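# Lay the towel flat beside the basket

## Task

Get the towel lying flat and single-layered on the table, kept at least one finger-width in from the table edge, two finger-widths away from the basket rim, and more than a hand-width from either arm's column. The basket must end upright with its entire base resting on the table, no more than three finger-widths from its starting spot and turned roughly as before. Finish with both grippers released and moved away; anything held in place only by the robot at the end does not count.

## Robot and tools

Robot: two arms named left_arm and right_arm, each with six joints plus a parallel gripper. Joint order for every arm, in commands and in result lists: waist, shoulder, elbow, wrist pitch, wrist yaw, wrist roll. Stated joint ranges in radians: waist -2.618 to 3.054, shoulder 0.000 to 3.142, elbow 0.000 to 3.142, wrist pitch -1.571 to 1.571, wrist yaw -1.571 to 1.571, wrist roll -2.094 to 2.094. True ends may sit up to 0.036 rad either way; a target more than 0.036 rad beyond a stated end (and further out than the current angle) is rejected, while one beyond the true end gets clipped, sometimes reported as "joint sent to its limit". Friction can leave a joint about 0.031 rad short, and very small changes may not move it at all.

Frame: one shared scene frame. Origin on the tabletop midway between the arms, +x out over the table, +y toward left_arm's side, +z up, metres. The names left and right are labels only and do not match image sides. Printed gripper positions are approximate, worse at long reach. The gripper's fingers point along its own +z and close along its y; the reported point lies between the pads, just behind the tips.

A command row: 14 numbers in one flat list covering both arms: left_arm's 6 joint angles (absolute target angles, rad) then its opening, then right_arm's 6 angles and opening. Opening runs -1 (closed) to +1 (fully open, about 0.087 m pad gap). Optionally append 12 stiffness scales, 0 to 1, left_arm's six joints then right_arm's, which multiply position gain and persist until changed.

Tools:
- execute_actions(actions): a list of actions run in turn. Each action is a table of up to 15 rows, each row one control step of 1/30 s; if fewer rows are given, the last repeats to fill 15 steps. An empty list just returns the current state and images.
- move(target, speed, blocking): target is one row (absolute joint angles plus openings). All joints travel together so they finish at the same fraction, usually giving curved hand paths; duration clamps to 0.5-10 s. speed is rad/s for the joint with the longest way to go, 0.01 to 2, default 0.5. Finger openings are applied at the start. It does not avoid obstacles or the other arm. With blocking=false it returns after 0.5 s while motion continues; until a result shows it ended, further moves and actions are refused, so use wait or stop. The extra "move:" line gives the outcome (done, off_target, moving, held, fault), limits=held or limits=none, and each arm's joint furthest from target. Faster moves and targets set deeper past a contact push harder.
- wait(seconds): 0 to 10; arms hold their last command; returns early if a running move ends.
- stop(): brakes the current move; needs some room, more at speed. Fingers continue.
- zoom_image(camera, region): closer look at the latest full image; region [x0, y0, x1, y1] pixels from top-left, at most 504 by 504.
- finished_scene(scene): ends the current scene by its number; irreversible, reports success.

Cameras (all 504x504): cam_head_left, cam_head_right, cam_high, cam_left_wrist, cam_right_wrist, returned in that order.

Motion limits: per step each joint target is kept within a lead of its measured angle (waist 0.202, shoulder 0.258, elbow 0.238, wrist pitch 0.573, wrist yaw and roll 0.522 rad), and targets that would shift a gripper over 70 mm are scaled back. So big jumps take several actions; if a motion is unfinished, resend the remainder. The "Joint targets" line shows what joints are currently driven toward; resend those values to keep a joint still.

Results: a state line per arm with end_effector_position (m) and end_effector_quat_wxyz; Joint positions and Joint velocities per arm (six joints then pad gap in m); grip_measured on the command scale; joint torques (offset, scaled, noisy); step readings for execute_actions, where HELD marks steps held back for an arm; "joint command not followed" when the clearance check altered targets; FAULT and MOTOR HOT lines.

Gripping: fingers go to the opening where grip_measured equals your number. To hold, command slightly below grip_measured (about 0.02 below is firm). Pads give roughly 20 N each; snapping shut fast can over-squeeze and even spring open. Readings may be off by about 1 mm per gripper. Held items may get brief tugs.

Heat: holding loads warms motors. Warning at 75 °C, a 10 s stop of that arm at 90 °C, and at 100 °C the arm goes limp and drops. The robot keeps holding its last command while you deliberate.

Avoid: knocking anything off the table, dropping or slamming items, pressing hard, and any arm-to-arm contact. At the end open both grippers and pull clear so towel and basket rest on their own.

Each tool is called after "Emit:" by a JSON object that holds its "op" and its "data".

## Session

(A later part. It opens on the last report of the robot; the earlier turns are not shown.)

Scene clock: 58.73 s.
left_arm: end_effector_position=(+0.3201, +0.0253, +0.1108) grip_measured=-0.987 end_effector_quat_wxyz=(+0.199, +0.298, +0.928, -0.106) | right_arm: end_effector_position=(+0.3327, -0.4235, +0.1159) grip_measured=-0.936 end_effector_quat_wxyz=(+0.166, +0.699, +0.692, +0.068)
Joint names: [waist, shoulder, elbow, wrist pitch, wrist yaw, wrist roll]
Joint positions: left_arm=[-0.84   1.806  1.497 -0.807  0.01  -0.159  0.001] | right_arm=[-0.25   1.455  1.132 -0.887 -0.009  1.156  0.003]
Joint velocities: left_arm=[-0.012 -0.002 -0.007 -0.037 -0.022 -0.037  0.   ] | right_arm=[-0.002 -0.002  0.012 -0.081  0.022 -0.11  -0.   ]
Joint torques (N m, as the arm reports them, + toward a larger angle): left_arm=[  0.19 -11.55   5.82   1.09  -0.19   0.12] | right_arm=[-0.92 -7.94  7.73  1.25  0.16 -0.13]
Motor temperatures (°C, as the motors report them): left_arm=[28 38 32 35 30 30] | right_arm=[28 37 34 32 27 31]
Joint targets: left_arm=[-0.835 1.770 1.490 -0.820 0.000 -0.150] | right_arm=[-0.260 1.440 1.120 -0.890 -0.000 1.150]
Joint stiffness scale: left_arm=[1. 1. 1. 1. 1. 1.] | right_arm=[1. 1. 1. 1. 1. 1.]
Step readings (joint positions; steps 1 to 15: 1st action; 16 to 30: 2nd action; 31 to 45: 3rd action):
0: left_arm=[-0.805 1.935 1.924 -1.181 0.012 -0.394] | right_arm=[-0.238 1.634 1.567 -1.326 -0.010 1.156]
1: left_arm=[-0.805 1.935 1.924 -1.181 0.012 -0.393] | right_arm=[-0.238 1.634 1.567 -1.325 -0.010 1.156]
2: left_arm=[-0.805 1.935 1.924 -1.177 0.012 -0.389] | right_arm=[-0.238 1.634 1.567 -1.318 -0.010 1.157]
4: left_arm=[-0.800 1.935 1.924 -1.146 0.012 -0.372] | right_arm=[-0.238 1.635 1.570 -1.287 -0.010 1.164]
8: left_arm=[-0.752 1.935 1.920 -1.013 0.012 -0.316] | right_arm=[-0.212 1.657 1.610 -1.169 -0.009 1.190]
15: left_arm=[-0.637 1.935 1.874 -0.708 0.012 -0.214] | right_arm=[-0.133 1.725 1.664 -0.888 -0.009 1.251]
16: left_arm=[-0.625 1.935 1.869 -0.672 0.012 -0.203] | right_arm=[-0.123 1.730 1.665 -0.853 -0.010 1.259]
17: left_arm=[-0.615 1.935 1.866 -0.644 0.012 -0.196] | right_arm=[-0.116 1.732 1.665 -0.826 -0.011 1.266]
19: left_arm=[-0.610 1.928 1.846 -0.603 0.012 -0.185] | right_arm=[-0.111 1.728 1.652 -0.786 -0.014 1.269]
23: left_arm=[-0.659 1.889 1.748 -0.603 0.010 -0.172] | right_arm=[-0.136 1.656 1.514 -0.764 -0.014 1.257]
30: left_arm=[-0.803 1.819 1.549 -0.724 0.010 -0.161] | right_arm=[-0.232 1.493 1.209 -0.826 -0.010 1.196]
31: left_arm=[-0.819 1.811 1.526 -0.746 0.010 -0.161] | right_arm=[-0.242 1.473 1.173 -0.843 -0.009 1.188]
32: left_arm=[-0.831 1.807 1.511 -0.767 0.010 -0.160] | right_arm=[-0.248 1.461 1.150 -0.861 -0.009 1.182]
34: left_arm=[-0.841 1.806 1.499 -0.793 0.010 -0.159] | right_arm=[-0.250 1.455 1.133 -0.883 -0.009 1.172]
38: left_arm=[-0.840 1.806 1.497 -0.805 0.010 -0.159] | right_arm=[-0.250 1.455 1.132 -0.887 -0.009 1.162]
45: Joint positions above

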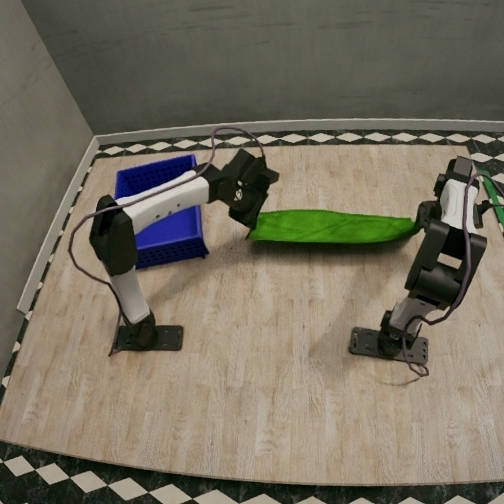

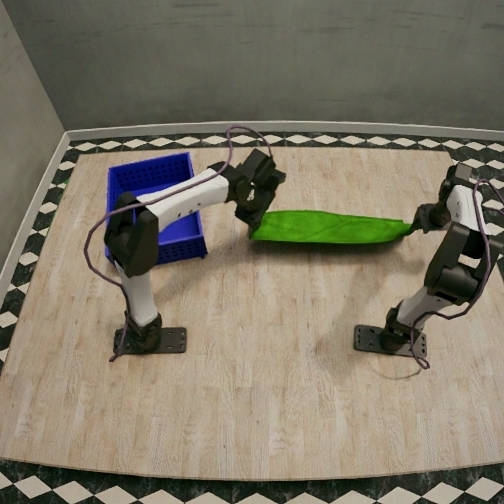

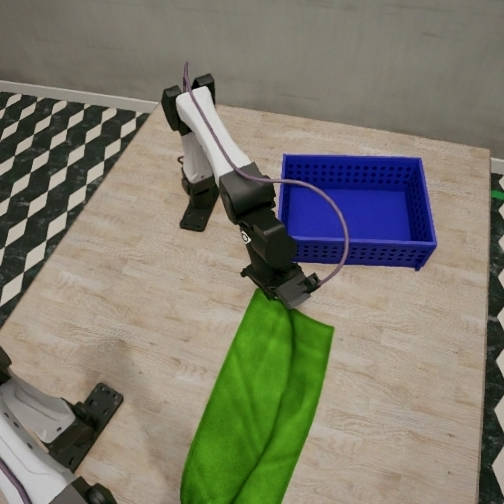

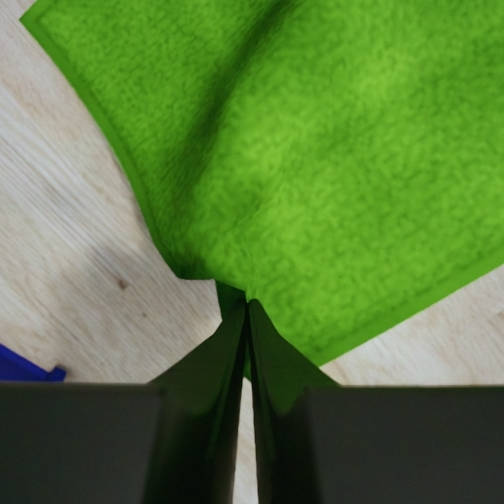

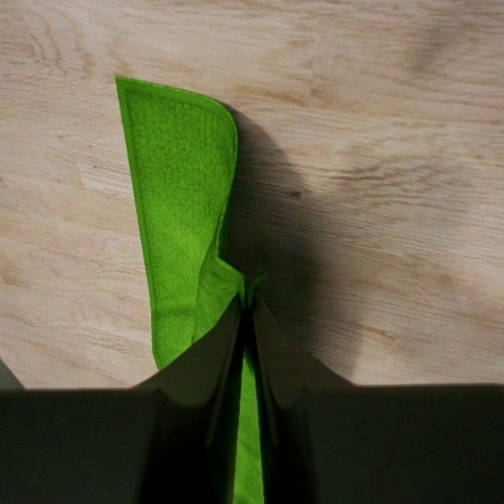

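Worked.

Emit:
{"op": "move", "data": {"target": [-0.96,2.01,1.43,-0.98,0,-0.5,-1,-0.41,1.51,0.81,-0.87,0,0.98,-1], "speed": 0.3}}

Emit:
{"op": "move", "data": {"target": [-0.96,2.01,1.43,-0.98,0,-0.5,0.3,-0.41,1.51,0.81,-0.87,0,0.98,0.3]}}

Emit:
{"op": "move", "data": {"target": [-1.3,0.7,0.9,-1.1,0,0,0.3,-0.9,1.0,1.0,-1.2,0,0,0.3], "speed": 0.9}}

Emit:
{"op": "zoom_image", "data": {"camera": "cam_head_left", "region": [190,170,460,380]}}

Scene clock: 61.30 s.
left_arm: end_effector_position=(+0.2374, +0.0341, +0.0235) grip_measured=-0.987 end_effector_quat_wxyz=(+0.016, +0.198, +0.980, -0.019) | right_arm: end_effector_position=(+0.2303, -0.4155, +0.0234) grip_measured=-0.936 end_effector_quat_wxyz=(+0.014, +0.703, +0.711, +0.007)
Joint names: [waist, shoulder, elbow, wrist pitch, wrist yaw, wrist roll]
Joint positions: left_arm=[-0.953  2.002  1.443 -0.963  0.01  -0.493  0.001] | right_arm=[-0.397  1.49   0.828 -0.877 -0.009  0.987  0.003]
Joint velocities: left_arm=[-0.022  0.017  0.017  0.095 -0.007 -0.051 -0.001] | right_arm=[-0.002 -0.002  0.002  0.081 -0.022 -0.022 -0.001]
Joint torques (N m, as the arm reports them, + toward a larger angle): left_arm=[-0.85 -9.08  4.57  0.41 -0.23 -0.01] | right_arm=[-1.17 -4.32  6.01  0.63  0.17 -0.16]
Motor temperatures (°C, as the motors report them): left_arm=[28 38 32 35 30 30] | right_arm=[28 37 34 32 27 31]
Joint targets: left_arm=[-0.960 2.010 1.430 -0.980 0.000 -0.500] | right_arm=[-0.410 1.510 0.810 -0.870 -0.000 0.980]
Joint stiffness scale: left_arm=[1. 1. 1. 1. 1. 1.] | right_arm=[1. 1. 1. 1. 1. 1.]
move: done; limits=none; left_arm: farthest joint: the wrist pitch, 0.017 radians from its target (0.173 radians at the start); right_arm: farthest joint: the shoulder, 0.020 radians from its target (0.055 radians at the start)

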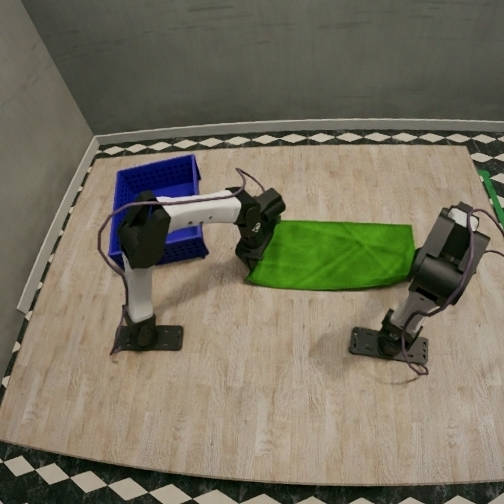

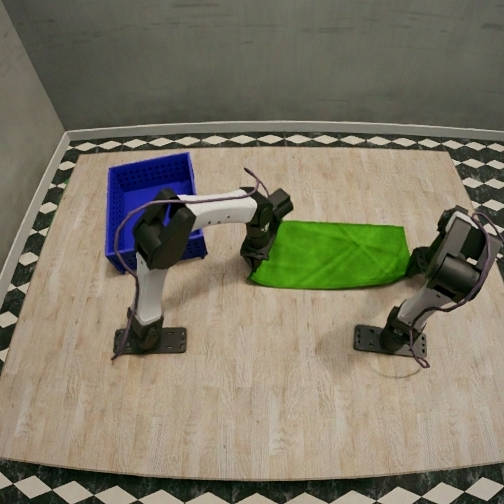

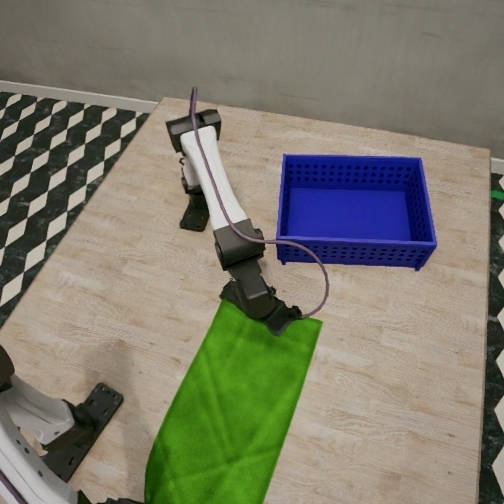

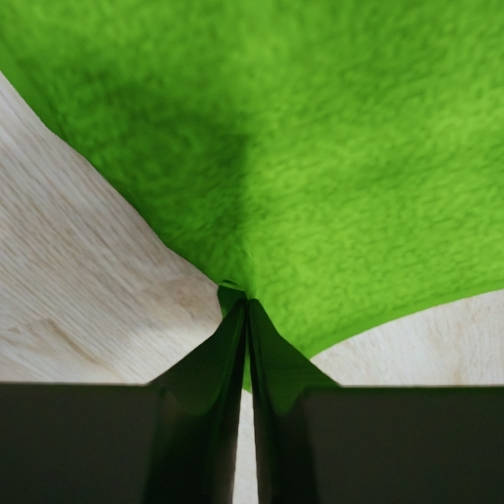

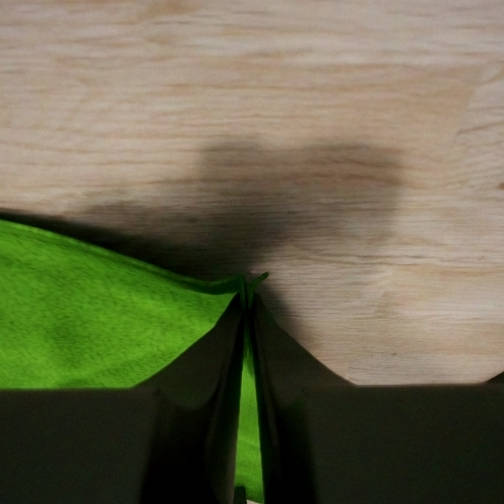

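Scene clock: 62.03 s.
left_arm: end_effector_position=(+0.2364, +0.0354, +0.0237) grip_measured=+0.300 end_effector_quat_wxyz=(+0.013, +0.198, +0.980, -0.017) | right_arm: end_effector_position=(+0.2305, -0.4158, +0.0234) grip_measured=+0.300 end_effector_quat_wxyz=(+0.015, +0.703, +0.711, +0.007)
Joint names: [waist, shoulder, elbow, wrist pitch, wrist yaw, wrist roll]
Joint positions: left_arm=[-0.953  2.002  1.443 -0.97   0.01  -0.493  0.057] | right_arm=[-0.397  1.49   0.828 -0.876 -0.008  0.987  0.057]
Joint velocities: left_arm=[-0.002  0.012 -0.017 -0.066  0.037  0.022 -0.   ] | right_arm=[-0.002 -0.007 -0.002  0.051 -0.007 -0.022 -0.   ]
Joint torques (N m, as the arm reports them, + toward a larger angle): left_arm=[-0.86 -9.    4.44  0.46 -0.23 -0.01] | right_arm=[-1.17 -4.35  6.02  0.62  0.16 -0.16]
Motor temperatures (°C, as the motors report them): left_arm=[28 38 32 35 30 30] | right_arm=[28 37 34 32 27 31]
Joint targets: left_arm=[-0.960 2.010 1.430 -0.980 0.000 -0.500] | right_arm=[-0.410 1.510 0.810 -0.870 0.000 0.980]
Joint stiffness scale: left_arm=[1. 1. 1. 1. 1. 1.] | right_arm=[1. 1. 1. 1. 1. 1.]
move: done; limits=none; left_arm: farthest joint: the elbow, 0.013 radians from its target (0.013 radians at the start); right_arm: farthest joint: the shoulder, 0.020 radians from its target (0.020 radians at the start)

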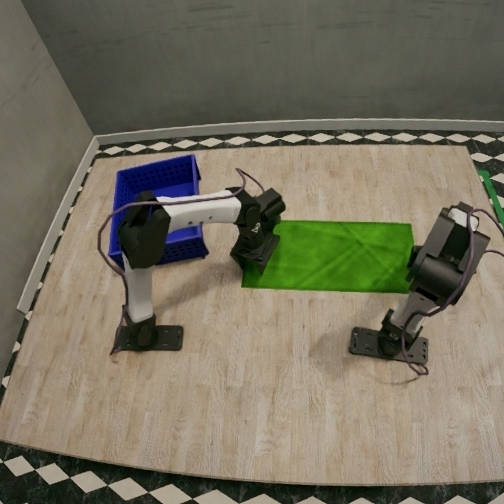

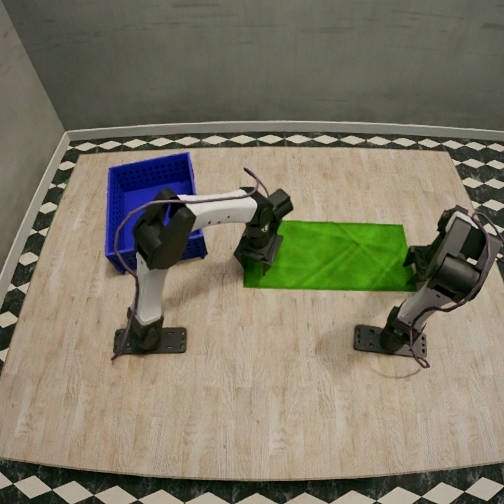

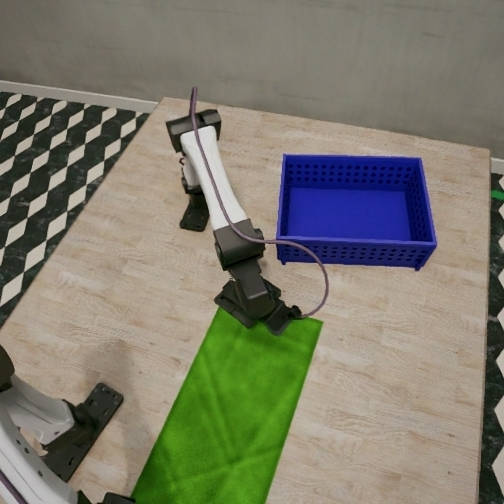

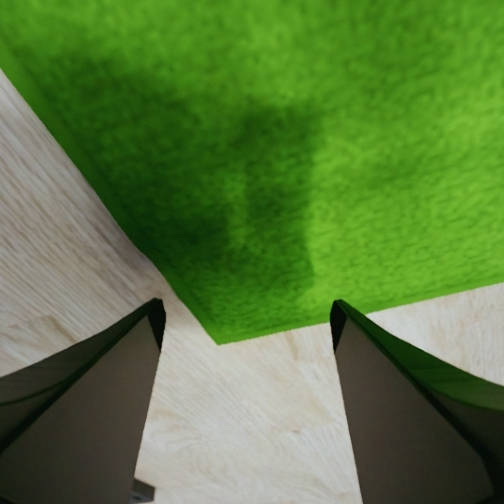

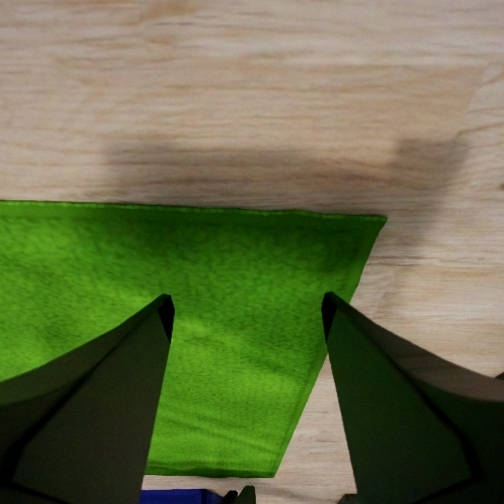

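Scene clock: 64.33 s.
left_arm: end_effector_position=(+0.0929, +0.1538, +0.1728) grip_measured=+0.300 end_effector_quat_wxyz=(+0.266, +0.542, +0.773, -0.194) | right_arm: end_effector_position=(+0.1184, -0.4838, +0.1442) grip_measured=+0.300 end_effector_quat_wxyz=(+0.159, +0.500, +0.847, -0.088)
Joint names: [waist, shoulder, elbow, wrist pitch, wrist yaw, wrist roll]
Joint positions: left_arm=[-1.289  0.715  0.915 -1.098  0.009 -0.008  0.057] | right_arm=[-0.887  1.013  0.991 -1.184 -0.007  0.007  0.057]
Joint velocities: left_arm=[-0.002 -0.002 -0.002 -0.037  0.007 -0.051 -0.   ] | right_arm=[-0.007 -0.002 -0.012 -0.066  0.051  0.051 -0.001]
Joint torques (N m, as the arm reports them, + toward a larger angle): left_arm=[-1.17 -0.98  4.85  1.49 -0.2   0.1 ] | right_arm=[-1.19 -3.12  9.53  1.15  0.1  -0.18]
Motor temperatures (°C, as the motors report them): left_arm=[28 38 32 35 30 30] | right_arm=[28 37 34 32 27 31]
Joint targets: left_arm=[-1.300 0.700 0.900 -1.100 0.000 -0.000] | right_arm=[-0.900 1.000 1.000 -1.200 0.000 -0.000]
Joint stiffness scale: left_arm=[1. 1. 1. 1. 1. 1.] | right_arm=[1. 1. 1. 1. 1. 1.]
move: done; limits=none; left_arm: farthest joint: the shoulder, 0.015 radians from its target (1.302 radians at the start); right_arm: farthest joint: the wrist pitch, 0.016 radians from its target (0.324 radians at the start)

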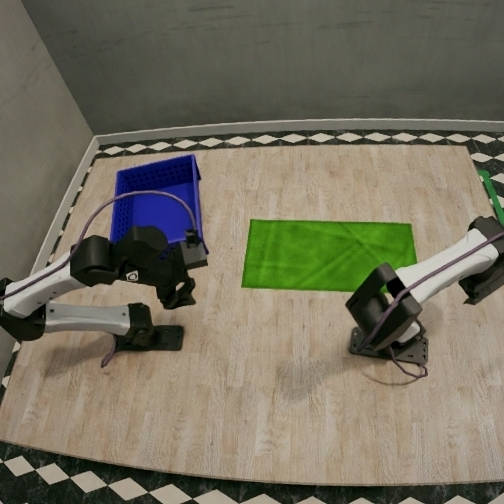

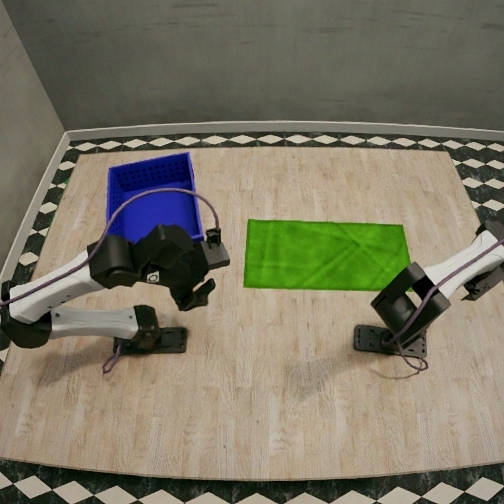

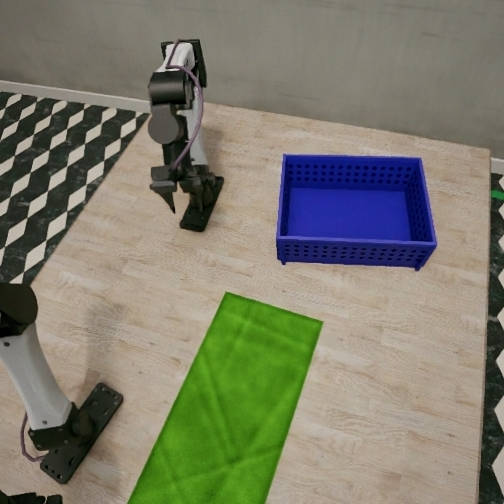

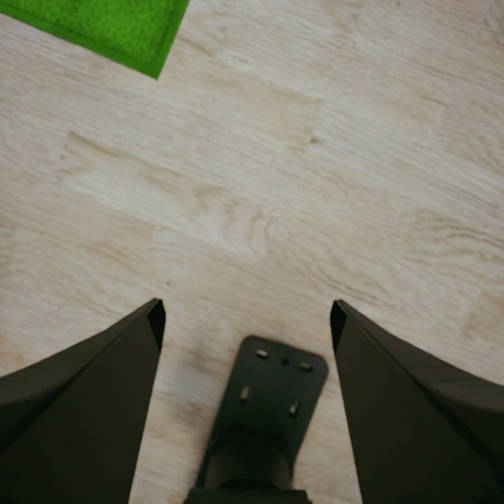

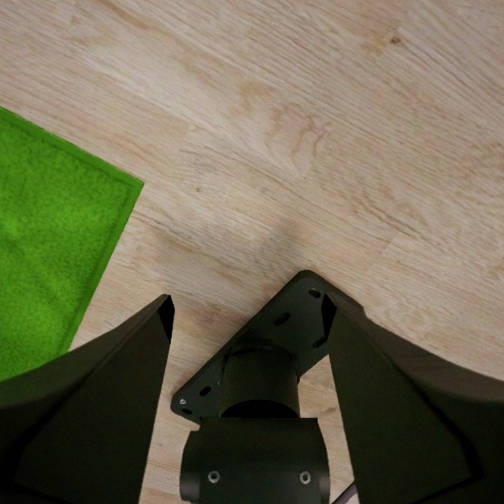

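Region (190, 170, 460, 380) of cam_head_left's 504x504 image, scaled by 1.867, with more detail than that image has.

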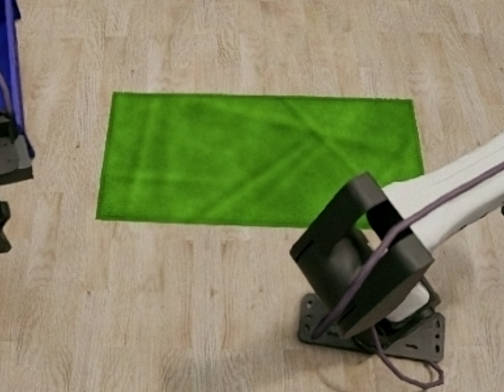

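Emit:
{"op": "move", "data": {"target": [-1.3,0.7,0.9,-1.1,0,0,0.3,0.42,1.97,1.46,-1.05,0,0.2,1], "speed": 1}}

Emit:
{"op": "execute_actions", "data": {"actions": [[[-1.3,0.7,0.9,-1.1,0,0,0.3,0.42,2.02,1.43,-1.0,0,0.2,1]],[[-1.3,0.7,0.9,-1.1,0,0,0.3,0.42,2.06,1.41,-0.96,0,0.2,1]],[[-1.3,0.7,0.9,-1.1,0,0,0.3,0.42,2.09,1.46,-0.96,0,0.2,1]],[[-1.3,0.7,0.9,-1.1,0,0,0.3,0.42,2.13,1.53,-0.98,0,0.2,1]],[[-1.3,0.7,0.9,-1.1,0,0,0.3,0.42,2.175,1.6,-1.01,0,0.2,1]],[[-1.3,0.7,0.9,-1.1,0,0,0.3,0.42,2.22,1.67,-1.035,0,0.2,1]],[[-1.3,0.7,0.9,-1.1,0,0,0.3,0.42,2.26,1.73,-1.06,0,0.2,1]],[[-1.3,0.7,0.9,-1.1,0,0,0.3,0.42,2.17,1.73,-1.1,0,0.2,1]]]}}

Emit:
{"op": "move", "data": {"target": [-1.3,0.7,0.9,-1.1,0,0,0.3,-0.5,0.4,0.9,-1.2,0,0,1], "speed": 1}}

Scene clock: 67.93 s.
left_arm: end_effector_position=(+0.0929, +0.1538, +0.1728) grip_measured=+0.300 end_effector_quat_wxyz=(+0.266, +0.542, +0.773, -0.194) | right_arm: end_effector_position=(+0.3435, -0.2427, +0.0419) grip_measured=+1.000 end_effector_quat_wxyz=(+0.006, -0.027, +1.000, +0.003)
Joint names: [waist, shoulder, elbow, wrist pitch, wrist yaw, wrist roll]
Joint positions: left_arm=[-1.289  0.715  0.915 -1.098  0.009 -0.008  0.057] | right_arm=[ 0.422  1.955  1.448 -1.052 -0.003  0.193  0.087]
Joint velocities: left_arm=[-0.007  0.007  0.012  0.007 -0.022 -0.007 -0.001] | right_arm=[ 0.002  0.002  0.017 -0.037 -0.007 -0.037  0.   ]
Joint torques (N m, as the arm reports them, + toward a larger angle): left_arm=[-1.13 -1.    4.83  1.46 -0.19  0.1 ] | right_arm=[-0.15 -9.87  9.05  0.55  0.06 -0.04]
Motor temperatures (°C, as the motors report them): left_arm=[28 37 32 35 30 30] | right_arm=[28 37 35 32 27 31]
Joint targets: left_arm=[-1.300 0.700 0.900 -1.100 -0.000 -0.000] | right_arm=[0.420 1.970 1.460 -1.050 0.000 0.200]
Joint stiffness scale: left_arm=[1. 1. 1. 1. 1. 1.] | right_arm=[1. 1. 1. 1. 1. 1.]
move: done; limits=none; left_arm: farthest joint: the shoulder, 0.015 radians from its target (0.015 radians at the start); right_arm: farthest joint: the shoulder, 0.015 radians from its target (0.957 radians at the start)

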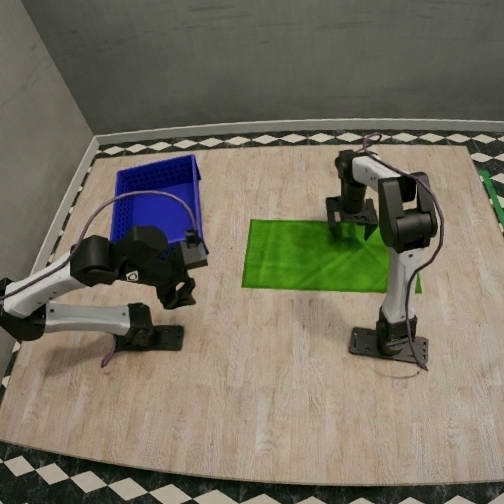

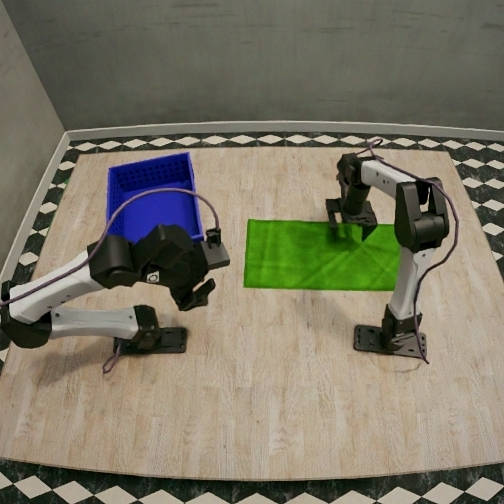

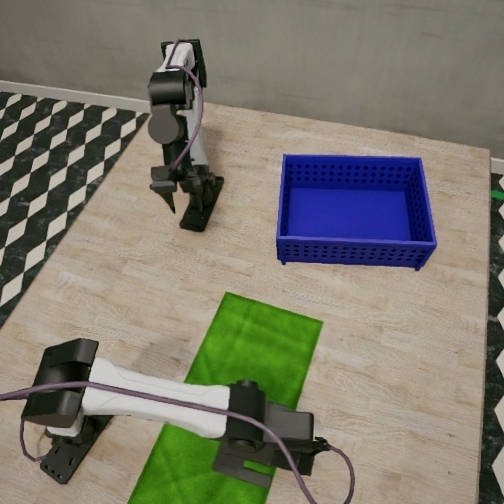

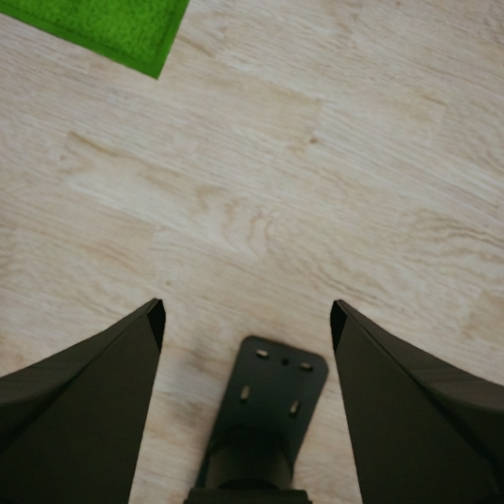

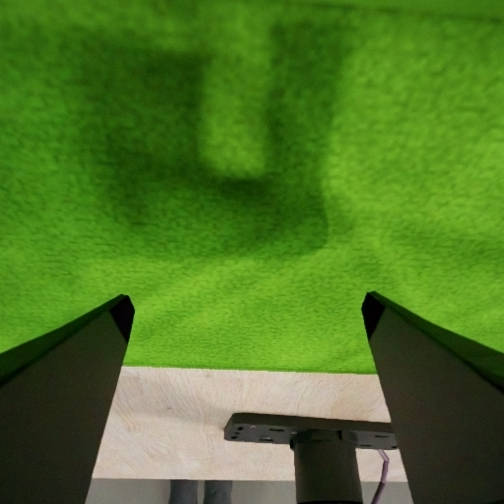

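Scene clock: 71.93 s.
left_arm: end_effector_position=(+0.0929, +0.1539, +0.1728) grip_measured=+0.300 end_effector_quat_wxyz=(+0.266, +0.542, +0.773, -0.194) | right_arm: end_effector_position=(+0.4012, -0.2289, +0.0286) grip_measured=+1.000 end_effector_quat_wxyz=(+0.018, -0.025, +1.000, +0.003)
Joint names: [waist, shoulder, elbow, wrist pitch, wrist yaw, wrist roll]
Joint positions: left_arm=[-1.289  0.715  0.915 -1.098  0.009 -0.007  0.057] | right_arm=[ 0.422  2.17   1.722 -1.087  0.002  0.198  0.087]
Joint velocities: left_arm=[ 0.007 -0.002 -0.007 -0.037 -0.037  0.051 -0.   ] | right_arm=[-0.002 -0.002 -0.012 -0.081  0.037 -0.037  0.   ]
Joint torques (N m, as the arm reports them, + toward a larger angle): left_arm=[-1.22 -1.02  4.82  1.46 -0.19  0.09] | right_arm=[ -0.32 -13.39   8.75   0.46   0.03  -0.07]
Motor temperatures (°C, as the motors report them): left_arm=[28 36 32 35 30 30] | right_arm=[28 37 35 32 27 31]
Joint targets: left_arm=[-1.300 0.700 0.900 -1.100 0.000 0.000] | right_arm=[0.420 2.170 1.730 -1.100 0.000 0.200]
Joint stiffness scale: left_arm=[1. 1. 1. 1. 1. 1.] | right_arm=[1. 1. 1. 1. 1. 1.]
Step readings (joint positions; steps 1 to 15: 1st action; 16 to 30: 2nd action; 31 to 45: 3rd action; 46 to 60: 4th action; 61 to 75: 5th action; 76 to 90: 6th action; 91 to 105: 7th action; 106 to 120: 8th action):
0: left_arm=[-1.289 0.715 0.915 -1.098 0.009 -0.008] | right_arm=[0.422 1.955 1.448 -1.052 -0.003 0.193]
1: left_arm=[-1.289 0.715 0.915 -1.098 0.009 -0.008] | right_arm=[0.422 1.958 1.448 -1.048 -0.003 0.193]
2: left_arm=[-1.289 0.715 0.915 -1.098 0.009 -0.008] | right_arm=[0.422 1.965 1.448 -1.038 -0.003 0.193]
4: left_arm=[-1.289 0.715 0.915 -1.098 0.009 -0.008] | right_arm=[0.422 1.984 1.448 -1.024 -0.003 0.193]
8: left_arm=[-1.289 0.715 0.915 -1.098 0.009 -0.008] | right_arm=[0.422 2.003 1.448 -1.013 -0.003 0.193]
15: left_arm=[-1.289 0.715 0.915 -1.098 0.009 -0.008] | right_arm=[0.422 2.003 1.448 -1.006 -0.003 0.193]
16: left_arm=[-1.289 0.715 0.915 -1.098 0.009 -0.008] | right_arm=[0.422 2.005 1.446 -1.001 -0.003 0.193]
17: left_arm=[-1.289 0.715 0.915 -1.098 0.009 -0.008] | right_arm=[0.422 2.009 1.444 -0.992 -0.003 0.193]
19: left_arm=[-1.289 0.715 0.915 -1.098 0.009 -0.008] | right_arm=[0.422 2.024 1.438 -0.980 -0.003 0.193]
23: left_arm=[-1.289 0.715 0.915 -1.098 0.009 -0.008] | right_arm=[0.422 2.039 1.430 -0.973 -0.002 0.193]
30: left_arm=[-1.289 0.715 0.915 -1.098 0.009 -0.008] | right_arm=[0.422 2.039 1.430 -0.972 -0.002 0.194]
31: left_arm=[-1.289 0.715 0.915 -1.098 0.009 -0.007] | right_arm=[0.422 2.041 1.434 -0.974 -0.002 0.194]
32: left_arm=[-1.289 0.715 0.915 -1.098 0.009 -0.007] | right_arm=[0.422 2.045 1.441 -0.975 -0.002 0.195]
34: left_arm=[-1.289 0.715 0.915 -1.098 0.009 -0.007] | right_arm=[0.422 2.052 1.449 -0.978 -0.001 0.196]
38: left_arm=[-1.289 0.715 0.915 -1.098 0.009 -0.007] | right_arm=[0.422 2.053 1.451 -0.981 -0.001 0.196]
45: left_arm=[-1.289 0.715 0.915 -1.098 0.009 -0.007] | right_arm=[0.422 2.053 1.451 -0.981 -0.001 0.196]
46: left_arm=[-1.289 0.715 0.915 -1.098 0.009 -0.007] | right_arm=[0.422 2.060 1.464 -0.991 -0.001 0.196]
47: left_arm=[-1.289 0.715 0.915 -1.098 0.009 -0.007] | right_arm=[0.422 2.074 1.486 -0.993 -0.001 0.196]
49: left_arm=[-1.289 0.715 0.915 -1.098 0.009 -0.007] | right_arm=[0.422 2.093 1.514 -0.995 -0.000 0.197]
53: left_arm=[-1.289 0.715 0.915 -1.098 0.009 -0.007] | right_arm=[0.422 2.096 1.521 -0.994 -0.000 0.197]
60: left_arm=[-1.289 0.715 0.915 -1.098 0.009 -0.007] | right_arm=[0.422 2.096 1.521 -0.994 -0.000 0.197]
61: left_arm=[-1.289 0.715 0.915 -1.098 0.009 -0.007] | right_arm=[0.422 2.104 1.535 -1.006 -0.000 0.197]
62: left_arm=[-1.289 0.715 0.915 -1.098 0.009 -0.007] | right_arm=[0.422 2.118 1.557 -1.010 -0.000 0.197]
64: left_arm=[-1.289 0.715 0.915 -1.098 0.009 -0.007] | right_arm=[0.422 2.136 1.585 -1.016 0.001 0.197]
68: left_arm=[-1.289 0.715 0.915 -1.098 0.009 -0.007] | right_arm=[0.422 2.139 1.591 -1.017 0.001 0.197]
75: left_arm=[-1.289 0.715 0.915 -1.098 0.009 -0.007] | right_arm=[0.422 2.139 1.591 -1.017 0.001 0.197]
76: left_arm=[-1.289 0.715 0.915 -1.098 0.009 -0.007] | right_arm=[0.422 2.147 1.605 -1.029 0.001 0.197]
77: left_arm=[-1.289 0.715 0.915 -1.098 0.009 -0.007] | right_arm=[0.422 2.162 1.628 -1.033 0.001 0.197]
79: left_arm=[-1.289 0.715 0.915 -1.098 0.009 -0.007] | right_arm=[0.422 2.179 1.655 -1.041 0.002 0.198]
83: left_arm=[-1.289 0.715 0.915 -1.098 0.009 -0.007] | right_arm=[0.422 2.183 1.661 -1.043 0.002 0.198]
90: left_arm=[-1.289 0.715 0.915 -1.098 0.009 -0.007] | right_arm=[0.422 2.183 1.662 -1.043 0.002 0.198]
91: left_arm=[-1.289 0.715 0.915 -1.098 0.009 -0.007] | right_arm=[0.422 2.190 1.674 -1.053 0.002 0.198]
92: left_arm=[-1.289 0.715 0.915 -1.098 0.009 -0.007] | right_arm=[0.422 2.203 1.694 -1.057 0.002 0.198]
94: left_arm=[-1.289 0.715 0.915 -1.098 0.009 -0.007] | right_arm=[0.422 2.217 1.716 -1.068 0.002 0.198]
98: left_arm=[-1.289 0.715 0.915 -1.098 0.009 -0.007] | right_arm=[0.422 2.220 1.722 -1.071 0.002 0.198]
105: left_arm=[-1.289 0.715 0.915 -1.098 0.009 -0.007] | right_arm=[0.422 2.220 1.722 -1.072 0.002 0.198]
106: left_arm=[-1.289 0.715 0.915 -1.098 0.009 -0.007] | right_arm=[0.422 2.216 1.722 -1.074 0.002 0.198]
107: left_arm=[-1.289 0.715 0.915 -1.098 0.009 -0.007] | right_arm=[0.422 2.210 1.722 -1.079 0.002 0.198]
109: left_arm=[-1.289 0.715 0.915 -1.098 0.009 -0.007] | right_arm=[0.422 2.192 1.722 -1.083 0.002 0.198]
113: left_arm=[-1.289 0.715 0.915 -1.098 0.009 -0.007] | right_arm=[0.422 2.171 1.722 -1.084 0.002 0.198]
120: Joint positions above

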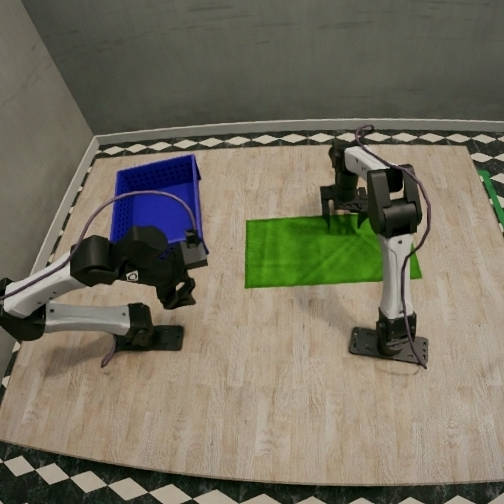

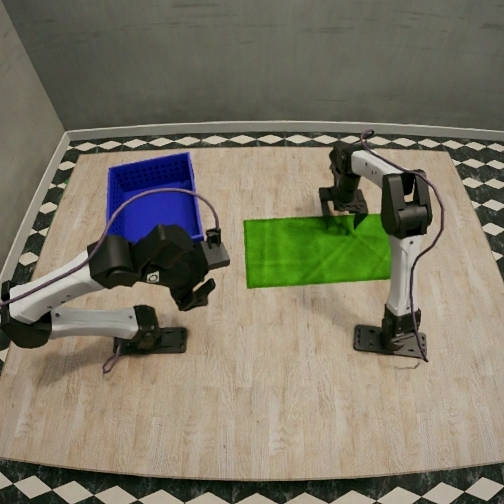

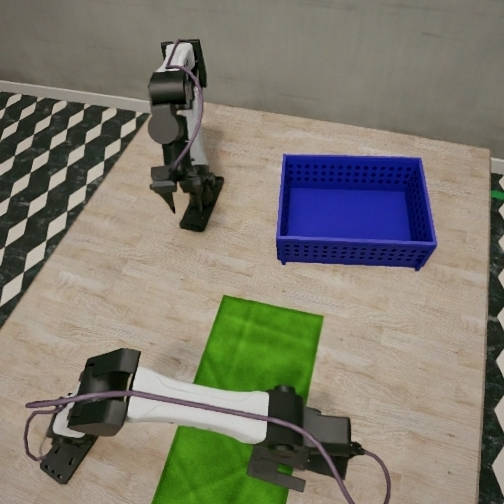

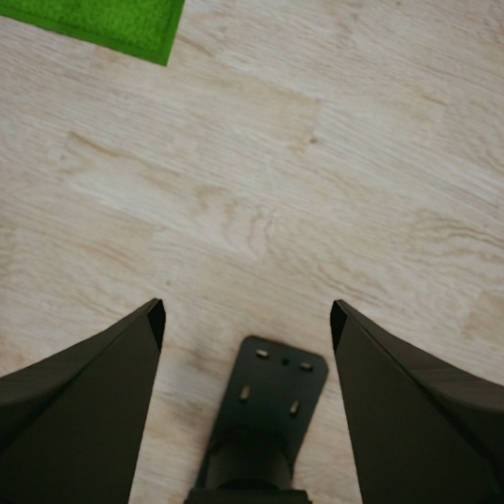

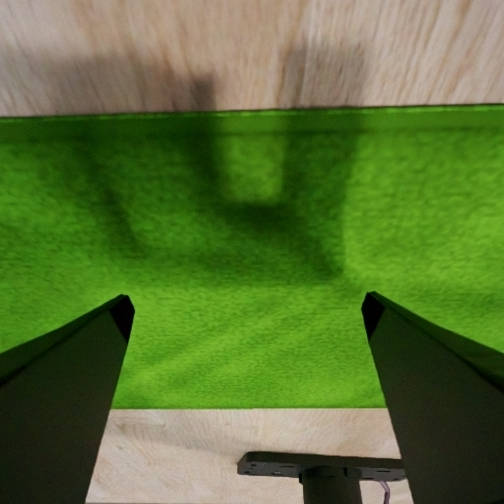

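Scene clock: 74.33 s.
left_arm: end_effector_position=(+0.0929, +0.1539, +0.1728) grip_measured=+0.300 end_effector_quat_wxyz=(+0.266, +0.542, +0.773, -0.194) | right_arm: end_effector_position=(+0.1349, -0.4114, +0.2025) grip_measured=+1.000 end_effector_quat_wxyz=(+0.409, +0.296, +0.852, -0.140)
Joint names: [waist, shoulder, elbow, wrist pitch, wrist yaw, wrist roll]
Joint positions: left_arm=[-1.289  0.715  0.915 -1.098  0.009 -0.007  0.057] | right_arm=[-0.487  0.414  0.921 -1.184  0.002  0.007  0.087]
Joint velocities: left_arm=[-0.017 -0.012 -0.017  0.125 -0.051  0.037  0.   ] | right_arm=[-0.002  0.007  0.012 -0.022 -0.007 -0.022  0.   ]
Joint torques (N m, as the arm reports them, + toward a larger angle): left_arm=[-1.18 -0.98  4.88  1.48 -0.19  0.1 ] | right_arm=[-1.21  1.94  5.58  2.06  0.01 -0.16]
Motor temperatures (°C, as the motors report them): left_arm=[28 36 32 35 30 30] | right_arm=[28 37 35 32 27 31]
Joint targets: left_arm=[-1.300 0.700 0.900 -1.100 -0.000 0.000] | right_arm=[-0.500 0.400 0.900 -1.200 0.000 -0.000]
Joint stiffness scale: left_arm=[1. 1. 1. 1. 1. 1.] | right_arm=[1. 1. 1. 1. 1. 1.]
move: off_target (right_arm); limits=none; left_arm: farthest joint: the shoulder, 0.015 radians from its target (0.015 radians at the start); right_arm: farthest joint: the elbow, 0.021 radians from its target (0.822 radians at the start)

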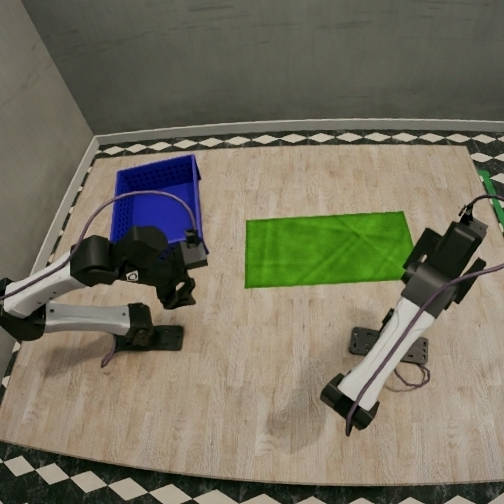

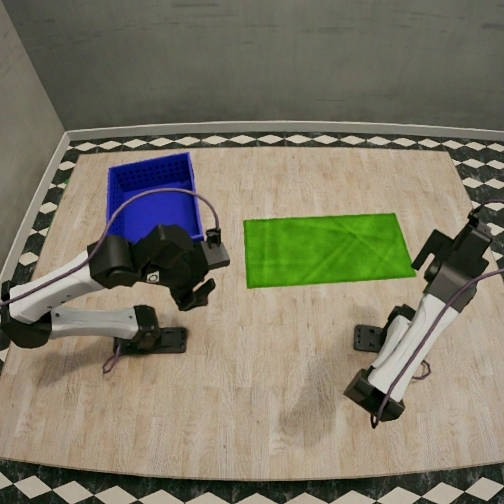

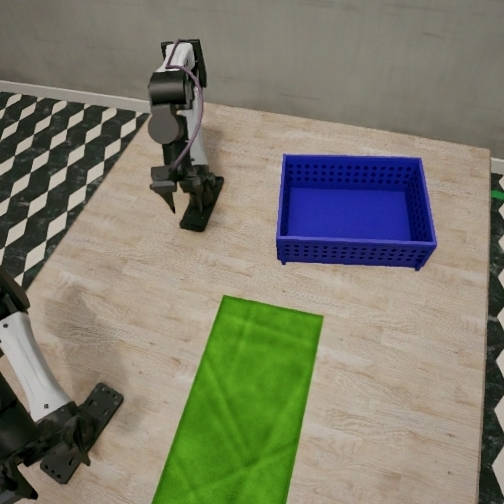

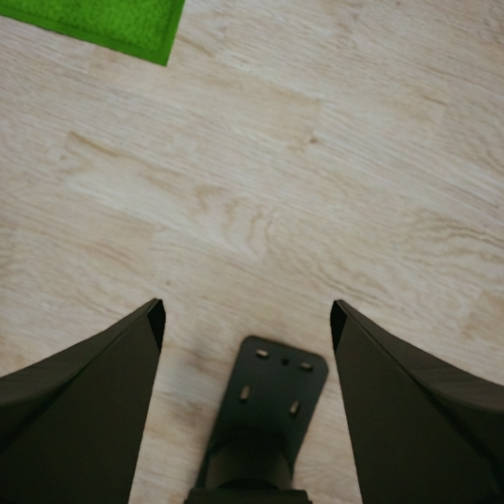

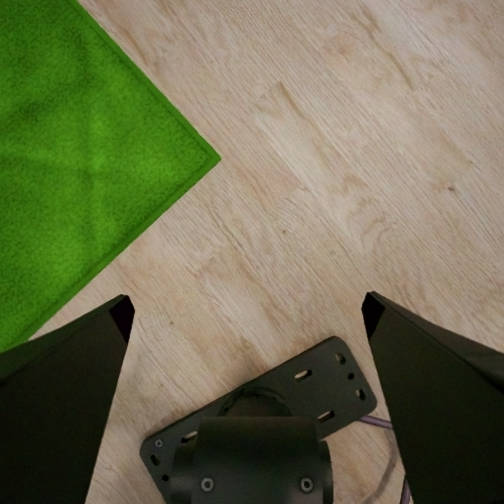

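Emit:
{"op": "finished_scene", "data": {"scene": 1}}

The scene is finished: the task was done.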